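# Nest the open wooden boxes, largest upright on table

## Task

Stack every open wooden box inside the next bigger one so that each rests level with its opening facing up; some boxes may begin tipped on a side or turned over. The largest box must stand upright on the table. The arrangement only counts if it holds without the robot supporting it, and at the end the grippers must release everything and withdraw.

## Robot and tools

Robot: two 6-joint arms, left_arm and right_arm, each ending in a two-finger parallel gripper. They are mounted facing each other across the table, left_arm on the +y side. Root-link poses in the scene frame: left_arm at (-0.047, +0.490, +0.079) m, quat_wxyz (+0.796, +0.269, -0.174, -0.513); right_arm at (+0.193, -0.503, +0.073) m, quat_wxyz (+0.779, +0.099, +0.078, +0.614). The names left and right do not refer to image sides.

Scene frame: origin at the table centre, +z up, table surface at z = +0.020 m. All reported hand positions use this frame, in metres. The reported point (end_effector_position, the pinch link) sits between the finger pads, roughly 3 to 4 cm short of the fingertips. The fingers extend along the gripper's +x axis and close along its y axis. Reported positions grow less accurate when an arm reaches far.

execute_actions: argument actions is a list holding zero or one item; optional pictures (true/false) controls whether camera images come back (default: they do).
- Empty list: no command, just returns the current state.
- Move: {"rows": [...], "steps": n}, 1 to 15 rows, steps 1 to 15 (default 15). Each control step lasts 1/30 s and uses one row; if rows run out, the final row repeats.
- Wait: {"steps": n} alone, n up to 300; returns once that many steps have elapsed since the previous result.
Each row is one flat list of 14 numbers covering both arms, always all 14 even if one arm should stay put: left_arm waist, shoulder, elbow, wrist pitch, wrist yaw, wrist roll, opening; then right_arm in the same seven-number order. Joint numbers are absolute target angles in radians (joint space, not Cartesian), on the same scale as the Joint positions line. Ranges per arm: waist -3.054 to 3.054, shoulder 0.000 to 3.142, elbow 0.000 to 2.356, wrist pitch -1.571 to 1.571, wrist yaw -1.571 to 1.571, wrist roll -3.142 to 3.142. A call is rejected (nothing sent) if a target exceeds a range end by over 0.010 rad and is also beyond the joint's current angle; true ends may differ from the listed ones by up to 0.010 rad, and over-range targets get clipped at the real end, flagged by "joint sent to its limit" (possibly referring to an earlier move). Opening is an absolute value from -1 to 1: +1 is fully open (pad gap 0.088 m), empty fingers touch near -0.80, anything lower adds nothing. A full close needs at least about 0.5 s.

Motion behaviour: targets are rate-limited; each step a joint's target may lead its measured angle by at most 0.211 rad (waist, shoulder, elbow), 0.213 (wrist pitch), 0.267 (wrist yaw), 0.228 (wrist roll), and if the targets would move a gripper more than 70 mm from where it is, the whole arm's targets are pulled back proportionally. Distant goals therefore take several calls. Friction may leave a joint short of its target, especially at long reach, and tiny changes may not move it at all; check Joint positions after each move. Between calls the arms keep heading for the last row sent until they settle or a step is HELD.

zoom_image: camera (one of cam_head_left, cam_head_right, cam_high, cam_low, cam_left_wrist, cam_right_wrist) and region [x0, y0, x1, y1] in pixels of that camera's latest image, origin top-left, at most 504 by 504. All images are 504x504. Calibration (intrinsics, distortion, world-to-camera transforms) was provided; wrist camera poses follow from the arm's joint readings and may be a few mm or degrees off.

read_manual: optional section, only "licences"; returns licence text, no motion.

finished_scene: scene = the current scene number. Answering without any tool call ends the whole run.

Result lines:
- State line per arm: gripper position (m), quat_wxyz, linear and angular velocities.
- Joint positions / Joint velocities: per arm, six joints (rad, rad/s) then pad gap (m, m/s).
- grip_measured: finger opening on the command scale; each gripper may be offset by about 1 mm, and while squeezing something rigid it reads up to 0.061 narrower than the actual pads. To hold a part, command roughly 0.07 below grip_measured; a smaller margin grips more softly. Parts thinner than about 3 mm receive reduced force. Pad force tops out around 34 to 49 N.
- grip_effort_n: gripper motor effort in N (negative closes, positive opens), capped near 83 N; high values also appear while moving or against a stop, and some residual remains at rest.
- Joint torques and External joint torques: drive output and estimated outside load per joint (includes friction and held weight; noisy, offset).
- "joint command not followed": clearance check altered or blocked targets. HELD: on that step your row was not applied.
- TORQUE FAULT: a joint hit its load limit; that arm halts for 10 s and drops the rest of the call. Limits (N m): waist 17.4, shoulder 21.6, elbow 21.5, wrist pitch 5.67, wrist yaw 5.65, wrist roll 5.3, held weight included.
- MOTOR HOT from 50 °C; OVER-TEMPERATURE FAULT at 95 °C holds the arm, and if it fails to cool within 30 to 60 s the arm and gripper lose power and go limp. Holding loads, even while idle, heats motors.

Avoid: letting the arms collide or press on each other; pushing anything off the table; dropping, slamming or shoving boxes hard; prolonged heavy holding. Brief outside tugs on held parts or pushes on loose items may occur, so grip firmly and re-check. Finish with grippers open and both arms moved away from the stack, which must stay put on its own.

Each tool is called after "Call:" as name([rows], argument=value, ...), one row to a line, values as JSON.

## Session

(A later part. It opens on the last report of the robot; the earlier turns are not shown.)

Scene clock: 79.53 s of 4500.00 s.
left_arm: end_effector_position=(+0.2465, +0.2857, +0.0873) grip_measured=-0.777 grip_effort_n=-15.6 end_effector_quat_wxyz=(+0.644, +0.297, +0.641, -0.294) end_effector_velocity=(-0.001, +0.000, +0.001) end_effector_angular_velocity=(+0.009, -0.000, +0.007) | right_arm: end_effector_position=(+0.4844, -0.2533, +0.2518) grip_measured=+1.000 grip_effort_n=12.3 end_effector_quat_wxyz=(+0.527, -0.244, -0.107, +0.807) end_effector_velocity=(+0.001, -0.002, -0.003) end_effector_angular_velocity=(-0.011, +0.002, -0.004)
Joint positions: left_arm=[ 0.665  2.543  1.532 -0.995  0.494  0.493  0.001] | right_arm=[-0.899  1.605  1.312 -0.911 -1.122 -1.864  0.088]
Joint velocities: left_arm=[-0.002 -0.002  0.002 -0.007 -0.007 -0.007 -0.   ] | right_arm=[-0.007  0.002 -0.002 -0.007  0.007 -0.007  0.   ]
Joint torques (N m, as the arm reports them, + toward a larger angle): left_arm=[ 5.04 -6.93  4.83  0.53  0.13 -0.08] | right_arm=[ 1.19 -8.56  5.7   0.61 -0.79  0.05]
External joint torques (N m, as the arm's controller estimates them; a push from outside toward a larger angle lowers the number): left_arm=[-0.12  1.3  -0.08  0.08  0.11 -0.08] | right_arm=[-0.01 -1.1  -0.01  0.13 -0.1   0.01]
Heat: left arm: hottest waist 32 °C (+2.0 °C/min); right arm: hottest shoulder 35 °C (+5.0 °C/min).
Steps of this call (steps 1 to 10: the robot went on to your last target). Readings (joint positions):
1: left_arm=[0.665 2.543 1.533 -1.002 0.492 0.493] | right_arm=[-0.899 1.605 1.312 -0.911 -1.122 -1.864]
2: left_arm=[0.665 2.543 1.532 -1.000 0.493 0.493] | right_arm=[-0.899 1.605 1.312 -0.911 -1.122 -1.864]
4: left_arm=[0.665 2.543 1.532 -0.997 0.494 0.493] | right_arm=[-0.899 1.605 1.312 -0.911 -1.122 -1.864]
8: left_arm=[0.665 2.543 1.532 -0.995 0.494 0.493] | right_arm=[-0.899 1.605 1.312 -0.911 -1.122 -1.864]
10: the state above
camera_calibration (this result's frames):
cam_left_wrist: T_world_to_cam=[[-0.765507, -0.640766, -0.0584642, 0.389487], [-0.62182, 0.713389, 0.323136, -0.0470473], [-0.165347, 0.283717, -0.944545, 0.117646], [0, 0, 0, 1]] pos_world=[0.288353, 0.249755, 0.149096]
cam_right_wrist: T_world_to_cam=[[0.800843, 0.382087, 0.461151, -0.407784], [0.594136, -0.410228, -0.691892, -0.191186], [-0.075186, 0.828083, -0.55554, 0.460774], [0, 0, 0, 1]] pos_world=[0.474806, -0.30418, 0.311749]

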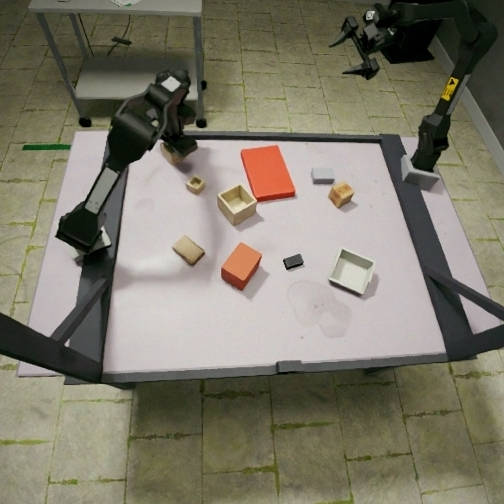

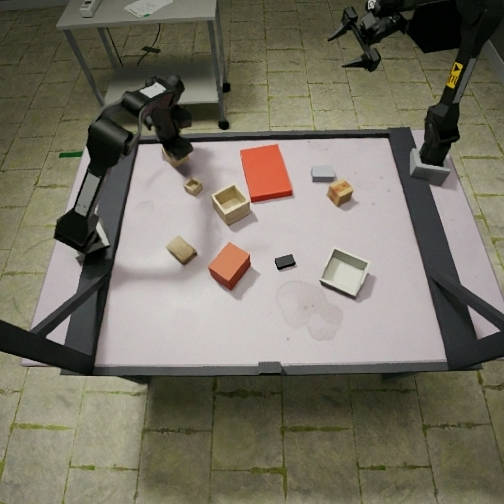

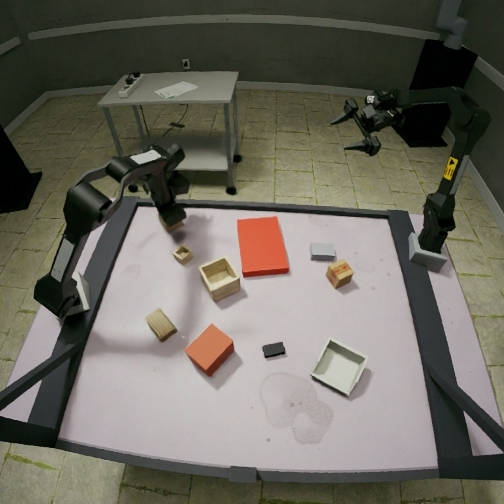

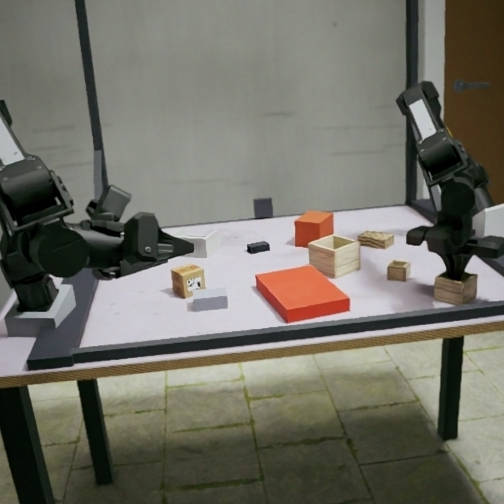

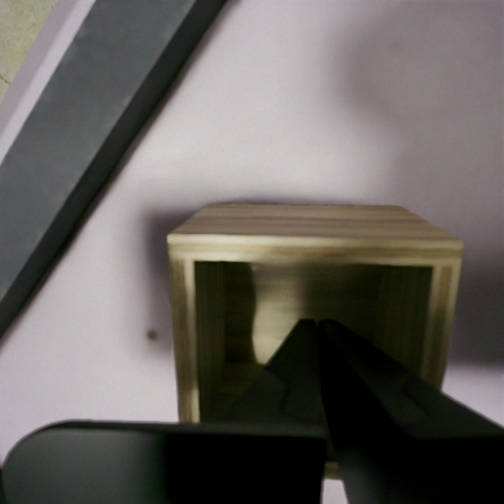

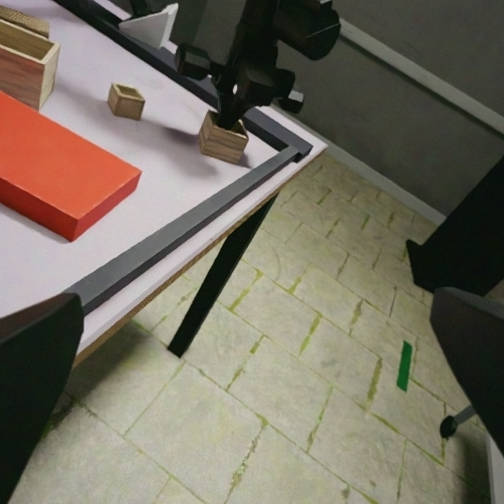

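Call:
execute_actions([
  {"rows":[[0.666,2.552,1.528,-0.994,0.497,0.49,-0.6,-0.9,1.6,1.312,-0.911,-1.123,-1.864,1],[0.666,2.552,1.528,-0.994,0.497,0.49,-0.5,-0.9,1.6,1.312,-0.911,-1.123,-1.864,1],[0.666,2.552,1.528,-0.994,0.497,0.49,-0.4,-0.9,1.6,1.312,-0.911,-1.123,-1.864,1],[0.666,2.552,1.528,-0.994,0.497,0.49,-0.3,-0.9,1.6,1.312,-0.911,-1.123,-1.864,1],[0.666,2.552,1.528,-0.994,0.497,0.49,-0.2,-0.9,1.6,1.312,-0.911,-1.123,-1.864,1],[0.666,2.552,1.528,-0.994,0.497,0.49,-0.1,-0.9,1.6,1.312,-0.911,-1.123,-1.864,1]],"steps":15},
], pictures=false)

Call:
execute_actions([
  {"rows":[[0.67,2.545,1.54,-1.005,0.496,0.495,-0.1,-0.9,1.6,1.312,-0.911,-1.123,-1.864,1],[0.672,2.54,1.545,-1.012,0.495,0.497,-0.1,-0.9,1.6,1.312,-0.911,-1.123,-1.864,1],[0.674,2.535,1.55,-1.02,0.494,0.5,-0.1,-0.9,1.6,1.312,-0.911,-1.123,-1.864,1],[0.676,2.531,1.555,-1.028,0.493,0.502,-0.1,-0.9,1.6,1.312,-0.911,-1.123,-1.864,1],[0.678,2.527,1.56,-1.035,0.492,0.504,-0.1,-0.9,1.6,1.312,-0.911,-1.123,-1.864,1],[0.68,2.523,1.565,-1.043,0.491,0.506,-0.1,-0.9,1.6,1.312,-0.911,-1.123,-1.864,1],[0.682,2.52,1.57,-1.05,0.49,0.508,-0.1,-0.9,1.6,1.312,-0.911,-1.123,-1.864,1],[0.684,2.517,1.575,-1.058,0.489,0.51,-0.1,-0.9,1.6,1.312,-0.911,-1.123,-1.864,1],[0.686,2.514,1.58,-1.065,0.488,0.512,-0.1,-0.9,1.6,1.312,-0.911,-1.123,-1.864,1],[0.688,2.511,1.585,-1.073,0.487,0.514,-0.1,-0.9,1.6,1.312,-0.911,-1.123,-1.864,1],[0.69,2.508,1.59,-1.08,0.486,0.516,-0.1,-0.9,1.6,1.312,-0.911,-1.123,-1.864,1]],"steps":15},
])

Call:
zoom_image(camera="cam_low", region=[370,180,504,314])

Scene clock: 81.70 s of 4500.00 s.
left_arm: end_effector_position=(+0.2466, +0.2857, +0.0873) grip_measured=-0.166 grip_effort_n=83.0 end_effector_quat_wxyz=(+0.644, +0.297, +0.641, -0.294) end_effector_velocity=(-0.002, +0.001, -0.000) end_effector_angular_velocity=(+0.010, +0.004, +0.009) | right_arm: end_effector_position=(+0.4844, -0.2533, +0.2518) grip_measured=+1.000 grip_effort_n=12.3 end_effector_quat_wxyz=(+0.527, -0.244, -0.107, +0.807) end_effector_velocity=(-0.000, -0.002, +0.003) end_effector_angular_velocity=(+0.022, -0.004, +0.004)
Joint positions: left_arm=[ 0.665  2.543  1.532 -0.995  0.494  0.493  0.031] | right_arm=[-0.899  1.605  1.312 -0.911 -1.122 -1.864  0.088]
Joint velocities: left_arm=[-0.002 -0.002 -0.002 -0.007 -0.007 -0.007 -0.   ] | right_arm=[-0.007 -0.002 -0.002 -0.007 -0.022 -0.022  0.   ]
Joint torques (N m, as the arm reports them, + toward a larger angle): left_arm=[ 5.06 -6.86  4.81  0.48  0.12 -0.07] | right_arm=[ 1.29 -8.52  5.6   0.62 -0.79  0.05]
External joint torques (N m, as the arm's controller estimates them; a push from outside toward a larger angle lowers the number): left_arm=[-0.04  1.28 -0.04  0.04  0.1  -0.07] | right_arm=[ 0.11 -1.05 -0.1   0.15 -0.1   0.02]
Heat: left arm: hottest waist 32 °C (+2.0 °C/min); right arm: hottest shoulder 36 °C (+6.0 °C/min).
Steps of this call (steps 1 to 15: the robot went on to your last target; steps 16 to 50: nothing new was sent; steps 51 to 65: all 15 steps of this action). Readings (joint positions):
51: left_arm=[0.665 2.543 1.532 -0.995 0.494 0.493] | right_arm=[-0.899 1.605 1.312 -0.911 -1.122 -1.864]
52: left_arm=[0.665 2.543 1.532 -0.995 0.494 0.493] | right_arm=[-0.899 1.605 1.312 -0.911 -1.122 -1.864]
54: left_arm=[0.665 2.543 1.532 -0.995 0.494 0.493] | right_arm=[-0.899 1.605 1.312 -0.911 -1.122 -1.864]
58: left_arm=[0.665 2.543 1.532 -0.995 0.494 0.493] | right_arm=[-0.899 1.605 1.312 -0.911 -1.122 -1.864]
65: the state above

Scene clock: 82.20 s of 4500.00 s.
left_arm: end_effector_position=(+0.2449, +0.2839, +0.1069) grip_measured=-0.166 grip_effort_n=83.0 end_effector_quat_wxyz=(+0.643, +0.294, +0.643, -0.295) end_effector_velocity=(+0.003, -0.009, +0.033) end_effector_angular_velocity=(-0.006, -0.058, -0.020) | right_arm: end_effector_position=(+0.4844, -0.2533, +0.2518) grip_measured=+1.000 grip_effort_n=12.3 end_effector_quat_wxyz=(+0.527, -0.244, -0.107, +0.807) end_effector_velocity=(+0.001, -0.000, +0.001) end_effector_angular_velocity=(+0.007, +0.003, -0.004)
Joint positions: left_arm=[ 0.685  2.525  1.579 -1.074  0.49   0.512  0.031] | right_arm=[-0.899  1.605  1.312 -0.911 -1.122 -1.864  0.088]
Joint velocities: left_arm=[ 0.017 -0.056  0.051 -0.051 -0.022  0.007 -0.   ] | right_arm=[-0.002 -0.002 -0.002  0.007 -0.007  0.007  0.   ]
Joint torques (N m, as the arm reports them, + toward a larger angle): left_arm=[ 5.36 -9.31  6.22  0.21 -0.12  0.1 ] | right_arm=[ 1.31 -8.61  5.94  0.62 -0.76  0.05]
External joint torques (N m, as the arm's controller estimates them; a push from outside toward a larger angle lowers the number): left_arm=[ 0.47 -1.7   1.61 -0.16 -0.14  0.1 ] | right_arm=[ 0.04 -1.16  0.25  0.16 -0.07  0.02]
Heat: left arm: hottest waist 32 °C (+2.0 °C/min); right arm: hottest shoulder 36 °C (+6.1 °C/min).
Steps of this call (steps 1 to 15: all 15 steps of this action). Readings (joint positions):
1: left_arm=[0.665 2.543 1.532 -0.995 0.494 0.493] | right_arm=[-0.899 1.605 1.312 -0.911 -1.122 -1.864]
2: left_arm=[0.665 2.543 1.532 -0.998 0.494 0.493] | right_arm=[-0.899 1.605 1.312 -0.911 -1.122 -1.864]
4: left_arm=[0.666 2.543 1.535 -1.011 0.494 0.494] | right_arm=[-0.899 1.605 1.312 -0.911 -1.122 -1.864]
8: left_arm=[0.672 2.542 1.550 -1.039 0.494 0.502] | right_arm=[-0.899 1.605 1.312 -0.911 -1.122 -1.864]
15: the state above
camera_calibration (this result's frames):
cam_left_wrist: T_world_to_cam=[[-0.764017, -0.643052, -0.0525501, 0.387873], [-0.62218, 0.712755, 0.32384, -0.0529667], [-0.17079, 0.280115, -0.944651, 0.138825], [0, 0, 0, 1]] pos_world=[0.287096, 0.248288, 0.168677]
cam_right_wrist: T_world_to_cam=[[0.800843, 0.382087, 0.461151, -0.407784], [0.594136, -0.410228, -0.691892, -0.191186], [-0.075186, 0.828083, -0.55554, 0.460774], [0, 0, 0, 1]] pos_world=[0.474806, -0.30418, 0.311749]

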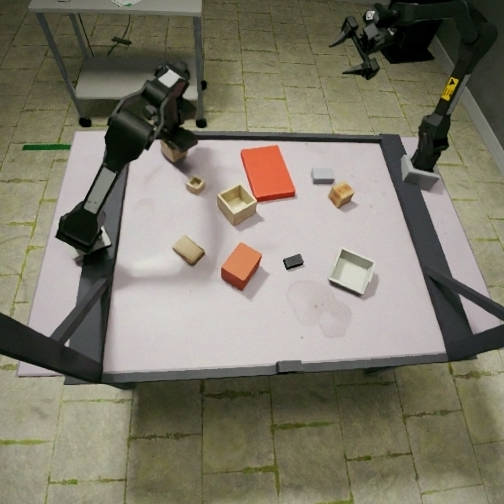

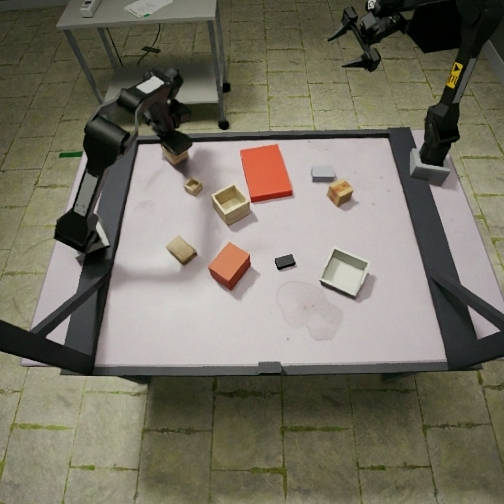

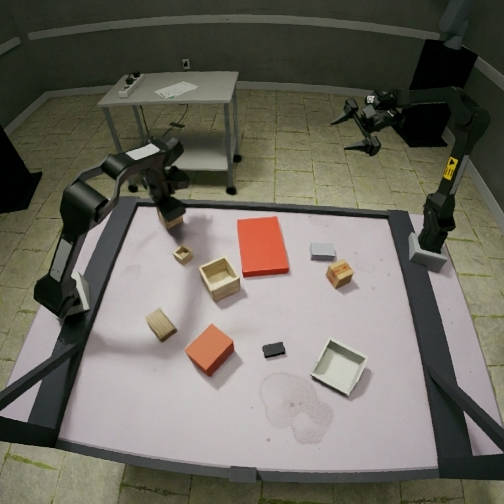

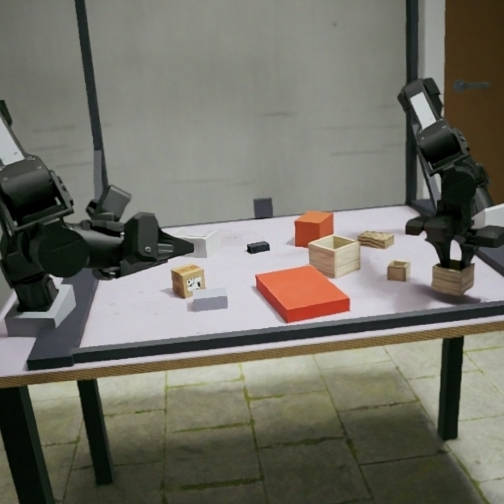

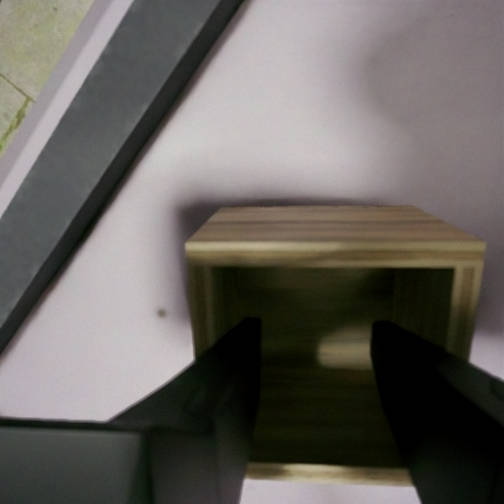

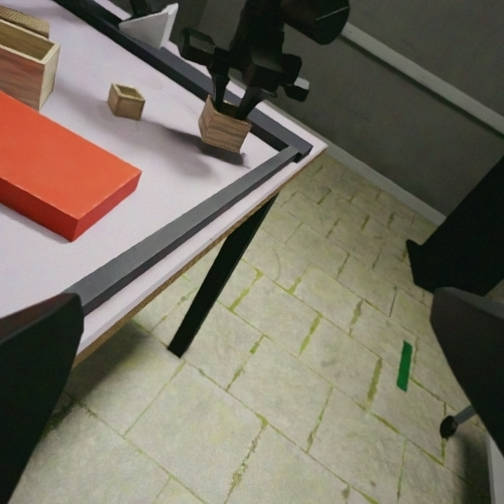

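Region (370, 180, 504, 314) of cam_low's 504x504 image, scaled by 3.761, with more detail than that image has.

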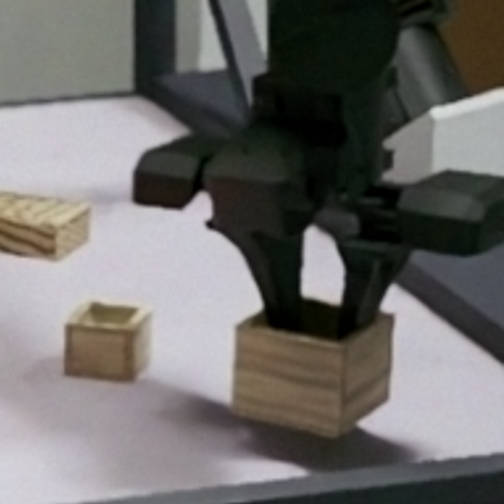

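Call:
execute_actions([
  {"rows":[[0.695,2.505,1.6,-1.095,0.484,0.52,-0.1,-0.9,1.6,1.312,-0.911,-1.123,-1.864,1],[0.7,2.5,1.615,-1.11,0.482,0.525,-0.1,-0.9,1.6,1.312,-0.911,-1.123,-1.864,1],[0.706,2.495,1.63,-1.13,0.479,0.53,-0.1,-0.9,1.6,1.312,-0.911,-1.123,-1.864,1],[0.713,2.49,1.645,-1.155,0.476,0.535,-0.1,-0.9,1.6,1.312,-0.911,-1.123,-1.864,1],[0.72,2.48,1.66,-1.18,0.472,0.54,-0.1,-0.9,1.6,1.312,-0.911,-1.123,-1.864,1],[0.727,2.47,1.675,-1.2,0.469,0.54,-0.1,-0.9,1.6,1.312,-0.911,-1.123,-1.864,1],[0.734,2.46,1.69,-1.22,0.466,0.54,-0.1,-0.9,1.6,1.312,-0.911,-1.123,-1.864,1],[0.74,2.45,1.705,-1.24,0.463,0.54,-0.1,-0.9,1.6,1.312,-0.911,-1.123,-1.864,1],[0.74,2.44,1.72,-1.26,0.46,0.54,-0.1,-0.9,1.6,1.312,-0.911,-1.123,-1.864,1],[0.735,2.43,1.73,-1.28,0.46,0.53,-0.1,-0.9,1.6,1.312,-0.911,-1.123,-1.864,1],[0.725,2.42,1.735,-1.29,0.46,0.52,-0.1,-0.9,1.6,1.312,-0.911,-1.123,-1.864,1],[0.71,2.41,1.74,-1.3,0.465,0.51,-0.1,-0.9,1.6,1.312,-0.911,-1.123,-1.864,1],[0.69,2.4,1.745,-1.305,0.47,0.49,-0.1,-0.9,1.6,1.312,-0.911,-1.123,-1.864,1],[0.67,2.385,1.75,-1.31,0.475,0.47,-0.1,-0.9,1.6,1.312,-0.911,-1.123,-1.864,1],[0.65,2.37,1.755,-1.315,0.48,0.45,-0.1,-0.9,1.6,1.312,-0.911,-1.123,-1.864,1]],"steps":15},
], pictures=false)

Call:
execute_actions([
  {"rows":[[0.62,2.35,1.76,-1.32,0.49,0.42,-0.1,-0.9,1.6,1.312,-0.911,-1.123,-1.864,1],[0.59,2.33,1.765,-1.325,0.5,0.39,-0.1,-0.9,1.6,1.312,-0.911,-1.123,-1.864,1],[0.56,2.31,1.77,-1.33,0.51,0.36,-0.1,-0.9,1.6,1.312,-0.911,-1.123,-1.864,1],[0.53,2.29,1.775,-1.335,0.52,0.33,-0.1,-0.9,1.6,1.312,-0.911,-1.123,-1.864,1],[0.5,2.27,1.78,-1.34,0.53,0.3,-0.1,-0.9,1.6,1.312,-0.911,-1.123,-1.864,1],[0.47,2.25,1.785,-1.345,0.54,0.27,-0.1,-0.9,1.6,1.312,-0.911,-1.123,-1.864,1],[0.44,2.235,1.79,-1.35,0.55,0.245,-0.1,-0.9,1.6,1.312,-0.911,-1.123,-1.864,1],[0.41,2.22,1.79,-1.355,0.56,0.22,-0.1,-0.9,1.6,1.312,-0.911,-1.123,-1.864,1],[0.38,2.205,1.79,-1.36,0.57,0.195,-0.1,-0.9,1.6,1.312,-0.911,-1.123,-1.864,1],[0.35,2.19,1.795,-1.365,0.58,0.17,-0.1,-0.9,1.6,1.312,-0.911,-1.123,-1.864,1],[0.32,2.175,1.795,-1.37,0.59,0.145,-0.1,-0.9,1.6,1.312,-0.911,-1.123,-1.864,1],[0.29,2.16,1.8,-1.375,0.6,0.12,-0.1,-0.9,1.6,1.312,-0.911,-1.123,-1.864,1],[0.26,2.15,1.8,-1.38,0.615,0.095,-0.1,-0.9,1.6,1.312,-0.911,-1.123,-1.864,1],[0.23,2.14,1.8,-1.385,0.63,0.07,-0.1,-0.9,1.6,1.312,-0.911,-1.123,-1.864,1],[0.198,2.13,1.8,-1.388,0.637,0.045,-0.1,-0.9,1.6,1.312,-0.911,-1.123,-1.864,1]],"steps":15},
], pictures=false)

Call:
execute_actions([
  {"steps":15},
])

Call:
zoom_image(camera="cam_low", region=[270,150,410,290])

Call:
zoom_image(camera="cam_high", region=[160,190,290,320])

Scene clock: 86.57 s of 4500.00 s.
left_arm: end_effector_position=(+0.2295, +0.2631, +0.1813) grip_measured=-0.166 grip_effort_n=83.0 end_effector_quat_wxyz=(+0.663, +0.293, +0.628, -0.282) end_effector_velocity=(-0.119, -0.193, +0.076) end_effector_angular_velocity=(+0.066, -0.157, -0.002) | right_arm: end_effector_position=(+0.4844, -0.2533, +0.2518) grip_measured=+1.000 grip_effort_n=11.9 end_effector_quat_wxyz=(+0.527, -0.244, -0.107, +0.807) end_effector_velocity=(-0.003, -0.002, +0.001) end_effector_angular_velocity=(-0.000, +0.016, +0.004)
Joint positions: left_arm=[ 0.712  2.415  1.732 -1.293  0.465  0.492  0.031] | right_arm=[-0.899  1.605  1.312 -0.911 -1.122 -1.864  0.088]
Joint velocities: left_arm=[-0.422 -0.374  0.173 -0.212  0.051 -0.491  0.   ] | right_arm=[-0.002 -0.002 -0.002 -0.022 -0.007 -0.007  0.   ]
Joint torques (N m, as the arm reports them, + toward a larger angle): left_arm=[ 2.78 -8.94  6.65  0.3   0.22 -0.1 ] | right_arm=[ 1.15 -8.55  5.68  0.61 -0.8   0.03]
External joint torques (N m, as the arm's controller estimates them; a push from outside toward a larger angle lowers the number): left_arm=[-0.62 -1.51  1.71 -0.13  0.11 -0.11] | right_arm=[-0.09 -1.12  0.01  0.15 -0.1   0.  ]
Heat: left arm: hottest waist 32 °C (+2.0 °C/min); right arm: hottest shoulder 36 °C (+5.1 °C/min).
Steps of this call (steps 1 to 15: the robot went on to your last target; steps 16 to 90: nothing new was sent; then 0.87 s passed at rest; steps 91 to 105: all 15 steps of this action). Readings (joint positions):
91: left_arm=[0.686 2.523 1.582 -1.081 0.489 0.514] | right_arm=[-0.899 1.605 1.312 -0.911 -1.122 -1.864]
92: left_arm=[0.687 2.523 1.586 -1.088 0.488 0.516] | right_arm=[-0.899 1.605 1.312 -0.911 -1.122 -1.864]
94: left_arm=[0.691 2.522 1.601 -1.114 0.485 0.523] | right_arm=[-0.899 1.605 1.312 -0.911 -1.122 -1.864]
98: left_arm=[0.714 2.501 1.651 -1.190 0.473 0.534] | right_arm=[-0.899 1.605 1.312 -0.911 -1.122 -1.864]
105: the state above

Scene clock: 87.07 s of 4500.00 s.
left_arm: end_effector_position=(+0.0759, +0.1141, +0.1713) grip_measured=-0.166 grip_effort_n=83.0 end_effector_quat_wxyz=(+0.640, +0.320, +0.623, -0.314) end_effector_velocity=(-0.360, -0.182, -0.104) end_effector_angular_velocity=(+0.116, +0.302, -0.092) | right_arm: end_effector_position=(+0.4844, -0.2533, +0.2518) grip_measured=+1.000 grip_effort_n=12.3 end_effector_quat_wxyz=(+0.527, -0.244, -0.107, +0.807) end_effector_velocity=(-0.002, -0.002, -0.003) end_effector_angular_velocity=(-0.010, +0.002, +0.000)
Joint positions: left_arm=[ 0.275  2.17   1.793 -1.374  0.607  0.111  0.031] | right_arm=[-0.899  1.605  1.312 -0.911 -1.122 -1.864  0.088]
Joint velocities: left_arm=[-0.877 -0.349  0.022 -0.125  0.3   -0.755 -0.   ] | right_arm=[-0.002 -0.002 -0.007 -0.007  0.007 -0.007  0.   ]
Joint torques (N m, as the arm reports them, + toward a larger angle): left_arm=[ 5.85 -7.9   5.76  0.18  0.06 -0.1 ] | right_arm=[ 1.17 -8.49  5.58  0.63 -0.76  0.04]
External joint torques (N m, as the arm's controller estimates them; a push from outside toward a larger angle lowers the number): left_arm=[-0.17 -1.44  1.52 -0.16  0.1  -0.09] | right_arm=[-0.06 -1.1  -0.07  0.16 -0.07  0.01]
Heat: left arm: hottest waist 32 °C (+2.0 °C/min); right arm: hottest shoulder 36 °C (+5.0 °C/min).
Steps of this call (steps 1 to 15: all 15 steps of this action). Readings (joint positions):
1: left_arm=[0.695 2.403 1.738 -1.300 0.469 0.474] | right_arm=[-0.899 1.605 1.312 -0.911 -1.122 -1.864]
2: left_arm=[0.674 2.389 1.742 -1.306 0.475 0.452] | right_arm=[-0.899 1.605 1.312 -0.911 -1.122 -1.864]
4: left_arm=[0.619 2.359 1.750 -1.319 0.491 0.400] | right_arm=[-0.899 1.605 1.312 -0.911 -1.122 -1.864]
8: left_arm=[0.486 2.284 1.771 -1.339 0.533 0.289] | right_arm=[-0.899 1.605 1.312 -0.911 -1.122 -1.864]
15: the state above

Scene clock: 87.57 s of 4500.00 s.
left_arm: end_effector_position=(+0.0431, +0.0997, +0.1610) grip_measured=-0.166 grip_effort_n=83.0 end_effector_quat_wxyz=(+0.627, +0.323, +0.634, -0.318) end_effector_velocity=(-0.001, +0.001, +0.001) end_effector_angular_velocity=(+0.008, -0.004, +0.007) | right_arm: end_effector_position=(+0.4844, -0.2533, +0.2518) grip_measured=+1.000 grip_effort_n=12.3 end_effector_quat_wxyz=(+0.527, -0.244, -0.107, +0.807) end_effector_velocity=(-0.001, -0.001, +0.001) end_effector_angular_velocity=(+0.006, +0.003, +0.002)
Joint positions: left_arm=[ 0.196  2.141  1.795 -1.387  0.635  0.048  0.031] | right_arm=[-0.899  1.605  1.312 -0.911 -1.122 -1.864  0.088]
Joint velocities: left_arm=[-0.002 -0.002  0.002 -0.007 -0.007 -0.007 -0.   ] | right_arm=[-0.002 -0.002 -0.002 -0.007 -0.007 -0.007  0.   ]
Joint torques (N m, as the arm reports them, + toward a larger angle): left_arm=[ 6.28 -8.17  5.78  0.22  0.05 -0.05] | right_arm=[ 1.43 -8.45  5.84  0.59 -0.79  0.03]
External joint torques (N m, as the arm's controller estimates them; a push from outside toward a larger angle lowers the number): left_arm=[ 0.14 -1.1   1.16 -0.16  0.06 -0.05] | right_arm=[ 0.22 -1.    0.17  0.13 -0.1   0.  ]
Heat: left arm: hottest waist 32 °C (+2.0 °C/min); right arm: hottest shoulder 36 °C (+5.1 °C/min).
Steps of this call (steps 1 to 15: the robot went on to your last target). Readings (joint positions):
1: left_arm=[0.246 2.160 1.793 -1.379 0.617 0.091] | right_arm=[-0.899 1.605 1.312 -0.911 -1.122 -1.864]
2: left_arm=[0.221 2.152 1.794 -1.382 0.625 0.077] | right_arm=[-0.899 1.605 1.312 -0.911 -1.122 -1.864]
4: left_arm=[0.188 2.143 1.795 -1.385 0.634 0.062] | right_arm=[-0.899 1.605 1.312 -0.911 -1.122 -1.864]
8: left_arm=[0.186 2.141 1.795 -1.386 0.635 0.050] | right_arm=[-0.899 1.605 1.312 -0.911 -1.122 -1.864]
15: the state above
camera_calibration (this result's frames):
cam_left_wrist: T_world_to_cam=[[-0.814006, -0.578264, -0.0548222, 0.114096], [-0.560307, 0.75682, 0.336571, -0.0738462], [-0.153136, 0.304688, -0.940061, 0.203089], [0, 0, 0, 1]] pos_world=[0.0825988, 0.0599871, 0.222026]
cam_right_wrist: T_world_to_cam=[[0.800843, 0.382087, 0.461151, -0.407784], [0.594136, -0.410228, -0.691892, -0.191186], [-0.075186, 0.828083, -0.55554, 0.460774], [0, 0, 0, 1]] pos_world=[0.474806, -0.30418, 0.311749]

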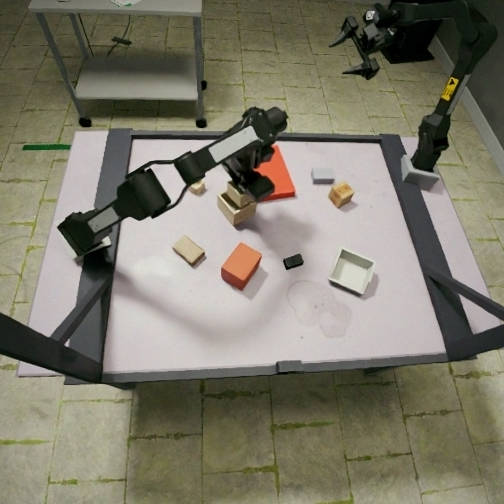

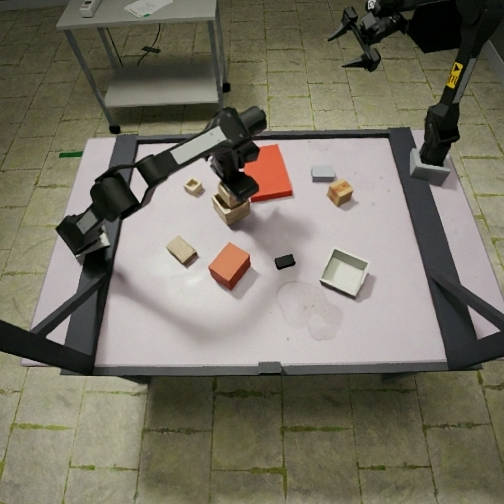

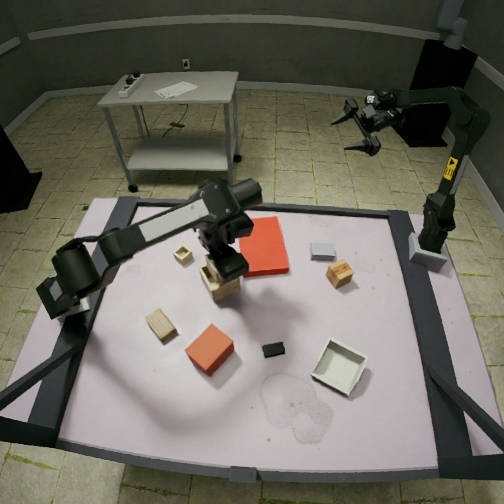

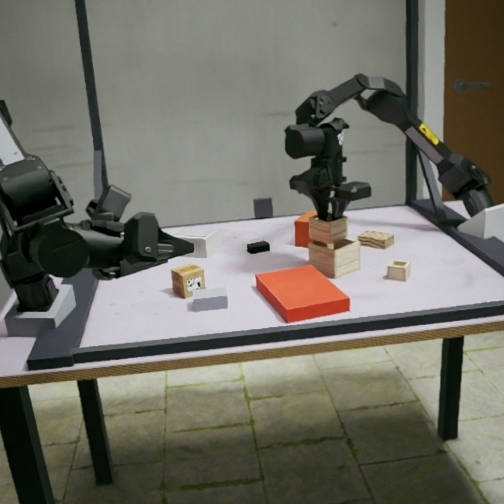

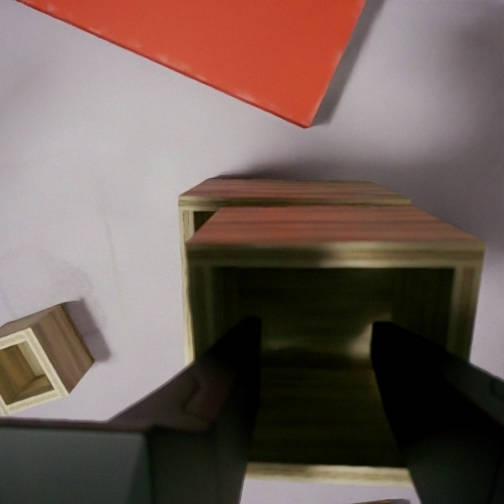

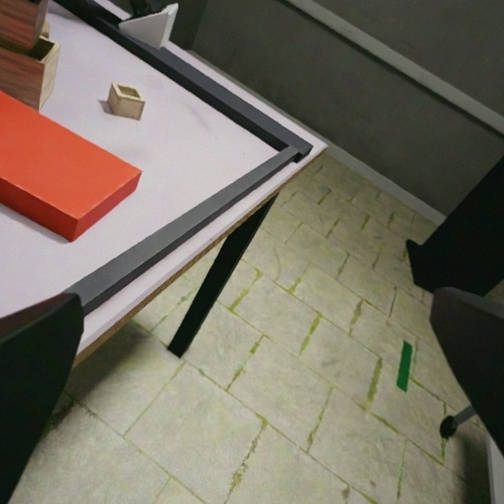

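Region (270, 150, 410, 290) of cam_low's 504x504 image, scaled by 3.600, with more detail than that image has.

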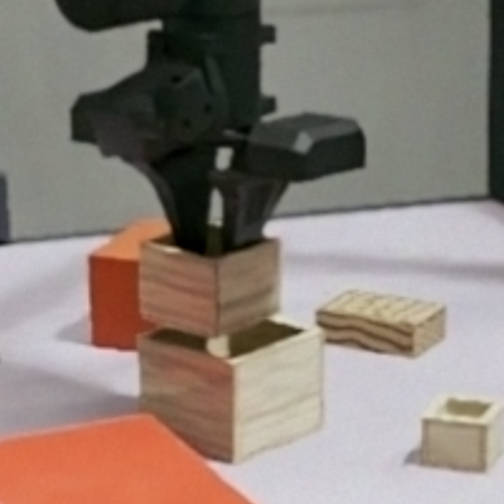

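Region (160, 190, 290, 320) of cam_high's 504x504 image, scaled by 3.877, with more detail than that image has.

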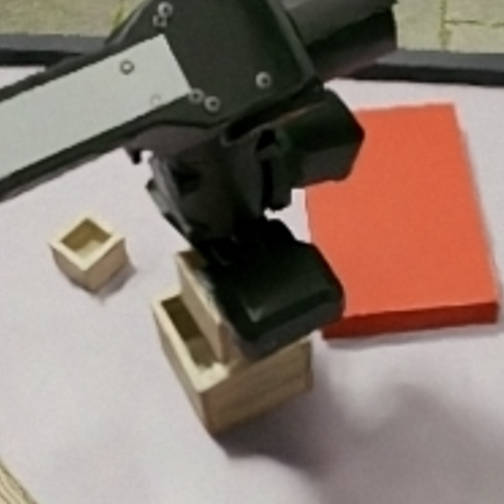

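Call:
execute_actions([
  {"rows":[[0.2,2.125,1.785,-1.38,0.636,0.05,-0.1,-0.9,1.6,1.312,-0.911,-1.123,-1.864,1],[0.201,2.115,1.77,-1.373,0.636,0.05,-0.1,-0.9,1.6,1.312,-0.911,-1.123,-1.864,1],[0.202,2.105,1.755,-1.365,0.636,0.05,-0.1,-0.9,1.6,1.312,-0.911,-1.123,-1.864,1],[0.203,2.095,1.74,-1.358,0.636,0.05,-0.1,-0.9,1.6,1.312,-0.911,-1.123,-1.864,1],[0.204,2.088,1.725,-1.35,0.636,0.05,-0.1,-0.9,1.6,1.312,-0.911,-1.123,-1.864,1],[0.204,2.088,1.714,-1.346,0.636,0.05,-0.1,-0.9,1.6,1.312,-0.911,-1.123,-1.864,1]],"steps":15},
], pictures=false)

Call:
execute_actions([
  {"steps":6},
])

Call:
zoom_image(camera="cam_low", region=[270,150,410,290])

Scene clock: 90.17 s of 4500.00 s.
left_arm: end_effector_position=(+0.0412, +0.1087, +0.1569) grip_measured=-0.166 grip_effort_n=83.0 end_effector_quat_wxyz=(+0.628, +0.322, +0.634, -0.318) end_effector_velocity=(+0.001, +0.004, -0.001) end_effector_angular_velocity=(+0.023, -0.010, -0.002) | right_arm: end_effector_position=(+0.4844, -0.2533, +0.2518) grip_measured=+1.000 grip_effort_n=12.3 end_effector_quat_wxyz=(+0.527, -0.244, -0.107, +0.807) end_effector_velocity=(-0.001, -0.001, +0.001) end_effector_angular_velocity=(+0.006, +0.003, +0.002)
Joint positions: left_arm=[ 0.198  2.105  1.721 -1.348  0.635  0.048  0.031] | right_arm=[-0.899  1.605  1.312 -0.911 -1.122 -1.864  0.088]
Joint velocities: left_arm=[-0.002 -0.002 -0.007 -0.007 -0.022  0.007 -0.   ] | right_arm=[-0.002 -0.002 -0.002 -0.007 -0.007 -0.007  0.   ]
Joint torques (N m, as the arm reports them, + toward a larger angle): left_arm=[ 6.38 -8.71  4.21  0.49  0.02  0.06] | right_arm=[ 1.09 -8.59  5.89  0.64 -0.85  0.05]
External joint torques (N m, as the arm's controller estimates them; a push from outside toward a larger angle lowers the number): left_arm=[ 0.37 -1.87 -0.4   0.11  0.03  0.06] | right_arm=[-0.14 -1.13  0.2   0.18 -0.16  0.02]
Heat: left arm: hottest waist 33 °C (+3.0 °C/min); right arm: hottest shoulder 36 °C (+5.0 °C/min).
Steps of this call (steps 1 to 15: the robot went on to your last target; steps 16 to 63: nothing new was sent; steps 64 to 78: all 15 steps of this action). Readings (joint positions):
64: left_arm=[0.196 2.141 1.795 -1.387 0.635 0.048] | right_arm=[-0.899 1.605 1.312 -0.911 -1.122 -1.864]
65: left_arm=[0.196 2.140 1.793 -1.384 0.635 0.048] | right_arm=[-0.899 1.605 1.312 -0.911 -1.122 -1.864]
67: left_arm=[0.196 2.131 1.777 -1.373 0.635 0.048] | right_arm=[-0.899 1.605 1.312 -0.911 -1.122 -1.864]
71: left_arm=[0.197 2.108 1.734 -1.356 0.635 0.048] | right_arm=[-0.899 1.605 1.312 -0.911 -1.122 -1.864]
78: the state above

Scene clock: 90.37 s of 4500.00 s.
left_arm: end_effector_position=(+0.0410, +0.1086, +0.1572) grip_measured=-0.166 grip_effort_n=83.0 end_effector_quat_wxyz=(+0.628, +0.322, +0.633, -0.318) end_effector_velocity=(-0.003, +0.001, -0.001) end_effector_angular_velocity=(+0.013, -0.000, -0.009) | right_arm: end_effector_position=(+0.4844, -0.2533, +0.2518) grip_measured=+1.000 grip_effort_n=12.3 end_effector_quat_wxyz=(+0.527, -0.244, -0.107, +0.807) end_effector_velocity=(+0.000, +0.000, +0.003) end_effector_angular_velocity=(+0.020, +0.008, -0.002)
Joint positions: left_arm=[ 0.198  2.104  1.72  -1.348  0.635  0.048  0.031] | right_arm=[-0.899  1.605  1.312 -0.911 -1.122 -1.864  0.088]
Joint velocities: left_arm=[-0.007 -0.002 -0.002 -0.007 -0.007  0.007 -0.   ] | right_arm=[-0.002 -0.002 -0.002  0.007 -0.022  0.007  0.   ]
Joint torques (N m, as the arm reports them, + toward a larger angle): left_arm=[ 6.32 -8.33  4.41  0.47  0.02  0.07] | right_arm=[ 1.09 -8.48  5.59  0.6  -0.78  0.03]
External joint torques (N m, as the arm's controller estimates them; a push from outside toward a larger angle lowers the number): left_arm=[ 0.45 -1.56 -0.15  0.11  0.03  0.07] | right_arm=[-0.15 -1.   -0.13  0.13 -0.09 -0.01]
Heat: left arm: hottest waist 33 °C (+3.0 °C/min); right arm: hottest shoulder 36 °C (+5.0 °C/min).
Steps of this call (steps 1 to 6: the robot went on to your last target). Readings (joint positions):
1: left_arm=[0.198 2.105 1.721 -1.348 0.635 0.048] | right_arm=[-0.899 1.605 1.312 -0.911 -1.122 -1.864]
2: left_arm=[0.198 2.104 1.720 -1.348 0.635 0.048] | right_arm=[-0.899 1.605 1.312 -0.911 -1.122 -1.864]
4: left_arm=[0.198 2.104 1.720 -1.348 0.635 0.048] | right_arm=[-0.899 1.605 1.312 -0.911 -1.122 -1.864]
6: the state above
camera_calibration (this result's frames):
cam_left_wrist: T_world_to_cam=[[-0.813527, -0.578955, -0.0546368, 0.117388], [-0.561336, 0.757263, 0.333848, -0.0800585], [-0.151909, 0.302264, -0.941042, 0.196796], [0, 0, 0, 1]] pos_world=[0.0804534, 0.0691032, 0.218335]
cam_right_wrist: T_world_to_cam=[[0.800843, 0.382087, 0.461151, -0.407784], [0.594136, -0.410228, -0.691892, -0.191186], [-0.075186, 0.828083, -0.55554, 0.460774], [0, 0, 0, 1]] pos_world=[0.474806, -0.30418, 0.311749]

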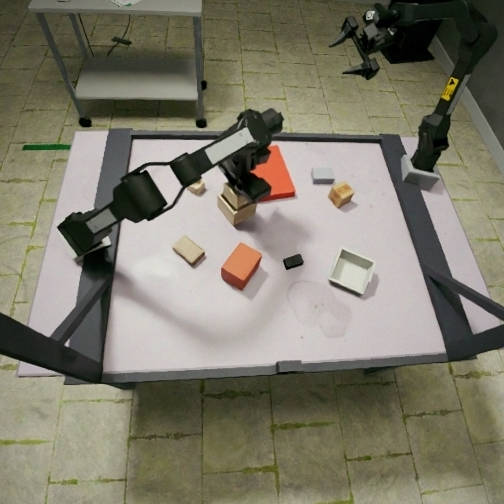

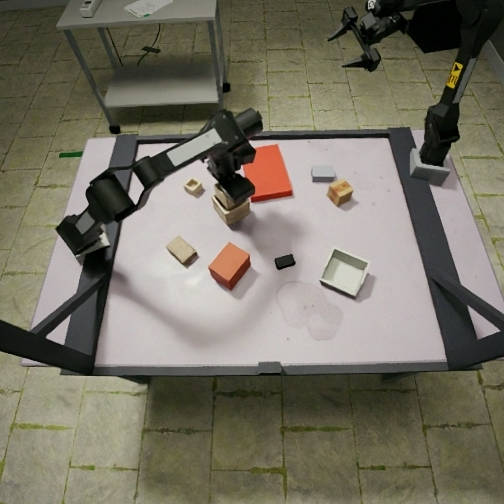

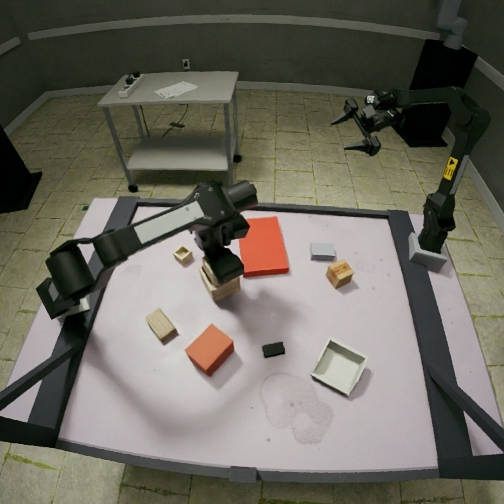

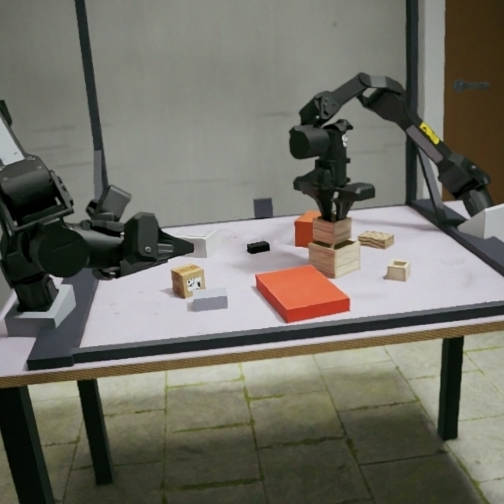

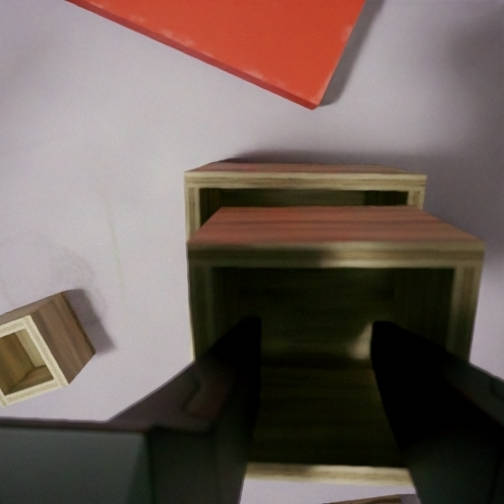

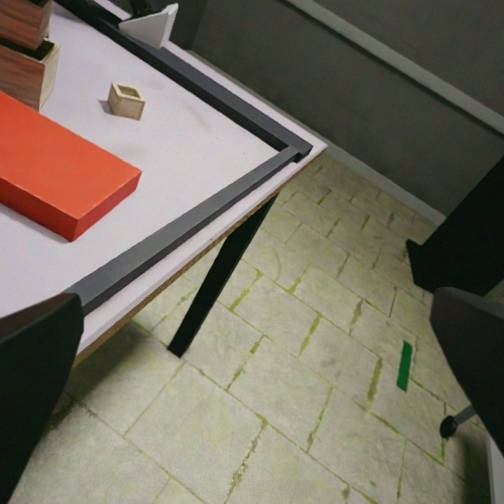

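Region (270, 150, 410, 290) of cam_low's 504x504 image, scaled by 3.600, with more detail than that image has.

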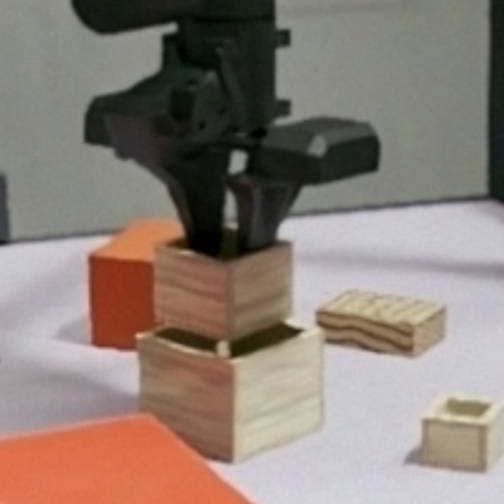

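Call:
execute_actions([
  {"rows":[[0.199,2.08,1.71,-1.335,0.636,0.04,-0.1,-0.9,1.6,1.312,-0.911,-1.123,-1.864,1],[0.196,2.078,1.7,-1.323,0.637,0.03,-0.1,-0.9,1.6,1.312,-0.911,-1.123,-1.864,1],[0.193,2.078,1.69,-1.31,0.638,0.02,-0.1,-0.9,1.6,1.312,-0.911,-1.123,-1.864,1],[0.19,2.078,1.678,-1.3,0.639,0.015,-0.1,-0.9,1.6,1.312,-0.911,-1.123,-1.864,1],[0.187,2.078,1.666,-1.288,0.64,0.008,-0.1,-0.9,1.6,1.312,-0.911,-1.123,-1.864,1],[0.184,2.078,1.653,-1.276,0.64,0.0,-0.1,-0.9,1.6,1.312,-0.911,-1.123,-1.864,1]],"steps":15},
])

Call:
zoom_image(camera="cam_low", region=[270,150,410,290])

Scene clock: 92.47 s of 4500.00 s.
left_arm: end_effector_position=(+0.0420, +0.1103, +0.1451) grip_measured=-0.166 grip_effort_n=83.0 end_effector_quat_wxyz=(+0.634, +0.315, +0.633, -0.313) end_effector_velocity=(-0.001, +0.002, -0.000) end_effector_angular_velocity=(+0.010, -0.002, +0.024) | right_arm: end_effector_position=(+0.4844, -0.2533, +0.2518) grip_measured=+1.000 grip_effort_n=12.3 end_effector_quat_wxyz=(+0.527, -0.244, -0.107, +0.807) end_effector_velocity=(-0.001, -0.001, +0.001) end_effector_angular_velocity=(+0.006, +0.003, +0.002)
Joint positions: left_arm=[ 0.183  2.09   1.659 -1.278  0.637  0.003  0.031] | right_arm=[-0.899  1.605  1.312 -0.911 -1.122 -1.864  0.088]
Joint velocities: left_arm=[-0.002 -0.002 -0.002 -0.007 -0.007 -0.022 -0.   ] | right_arm=[-0.002 -0.002 -0.002 -0.007 -0.007 -0.007  0.   ]
Joint torques (N m, as the arm reports them, + toward a larger angle): left_arm=[ 5.9  -8.02  4.34  0.47  0.09 -0.04] | right_arm=[ 1.06 -8.51  5.58  0.59 -0.82  0.03]
External joint torques (N m, as the arm's controller estimates them; a push from outside toward a larger angle lowers the number): left_arm=[ 0.06 -1.2  -0.26  0.08  0.1  -0.04] | right_arm=[-0.17 -1.07 -0.1   0.13 -0.13  0.  ]
Heat: left arm: hottest waist 33 °C (+3.0 °C/min); right arm: hottest shoulder 36 °C (+4.0 °C/min).
Steps of this call (steps 1 to 15: the robot went on to your last target; steps 16 to 48: nothing new was sent; steps 49 to 63: all 15 steps of this action). Readings (joint positions):
49: left_arm=[0.198 2.103 1.720 -1.346 0.635 0.048] | right_arm=[-0.899 1.605 1.312 -0.911 -1.122 -1.864]
50: left_arm=[0.198 2.101 1.717 -1.340 0.635 0.045] | right_arm=[-0.899 1.605 1.312 -0.911 -1.122 -1.864]
52: left_arm=[0.198 2.096 1.706 -1.323 0.635 0.033] | right_arm=[-0.899 1.605 1.312 -0.911 -1.122 -1.864]
56: left_arm=[0.189 2.090 1.673 -1.290 0.636 0.011] | right_arm=[-0.899 1.605 1.312 -0.911 -1.122 -1.864]
63: the state above
camera_calibration (this result's frames):
cam_left_wrist: T_world_to_cam=[[-0.801657, -0.595178, -0.0557563, 0.119965], [-0.578171, 0.748278, 0.325267, -0.0737752], [-0.151871, 0.292989, -0.943977, 0.186527], [0, 0, 0, 1]] pos_world=[0.0818439, 0.0719544, 0.206763]
cam_right_wrist: T_world_to_cam=[[0.800843, 0.382087, 0.461151, -0.407784], [0.594136, -0.410228, -0.691892, -0.191186], [-0.075186, 0.828083, -0.55554, 0.460774], [0, 0, 0, 1]] pos_world=[0.474806, -0.30418, 0.311749]

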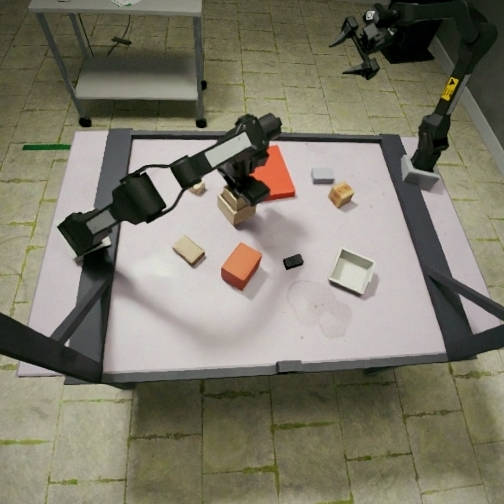

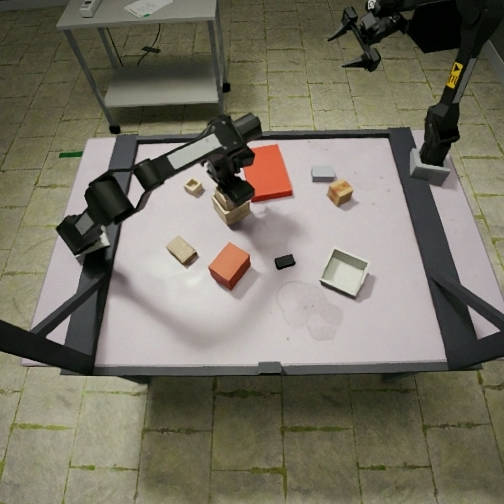

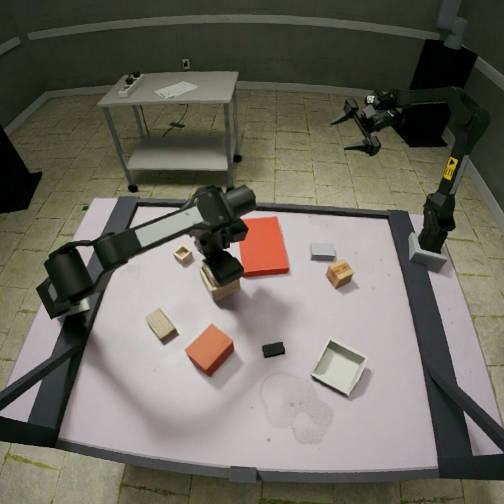

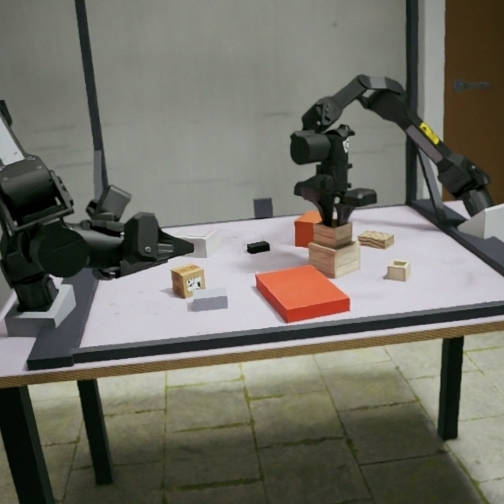

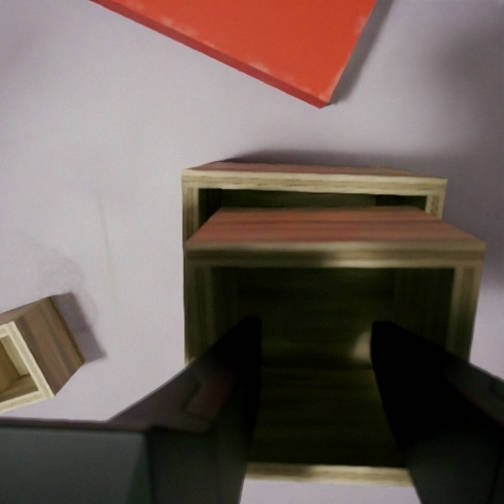

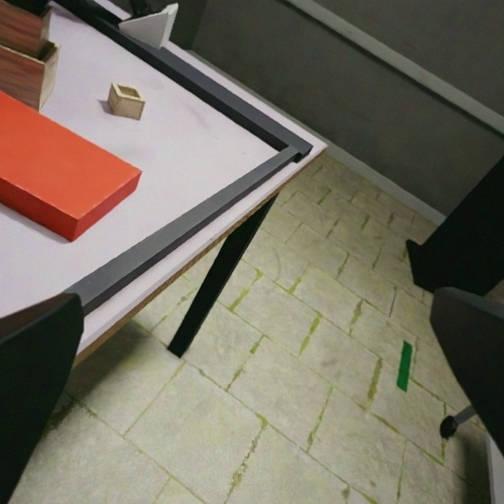

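Region (270, 150, 410, 290) of cam_low's 504x504 image, scaled by 3.600, with more detail than that image has.

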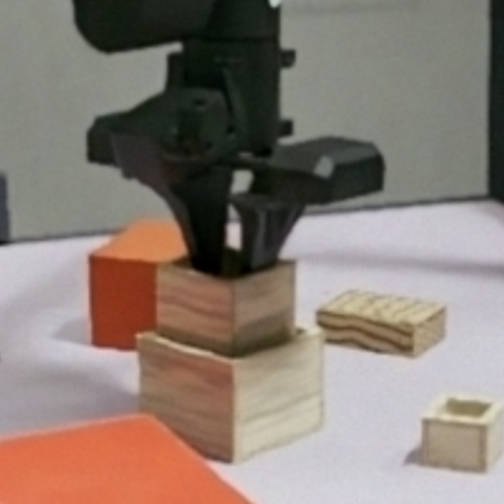

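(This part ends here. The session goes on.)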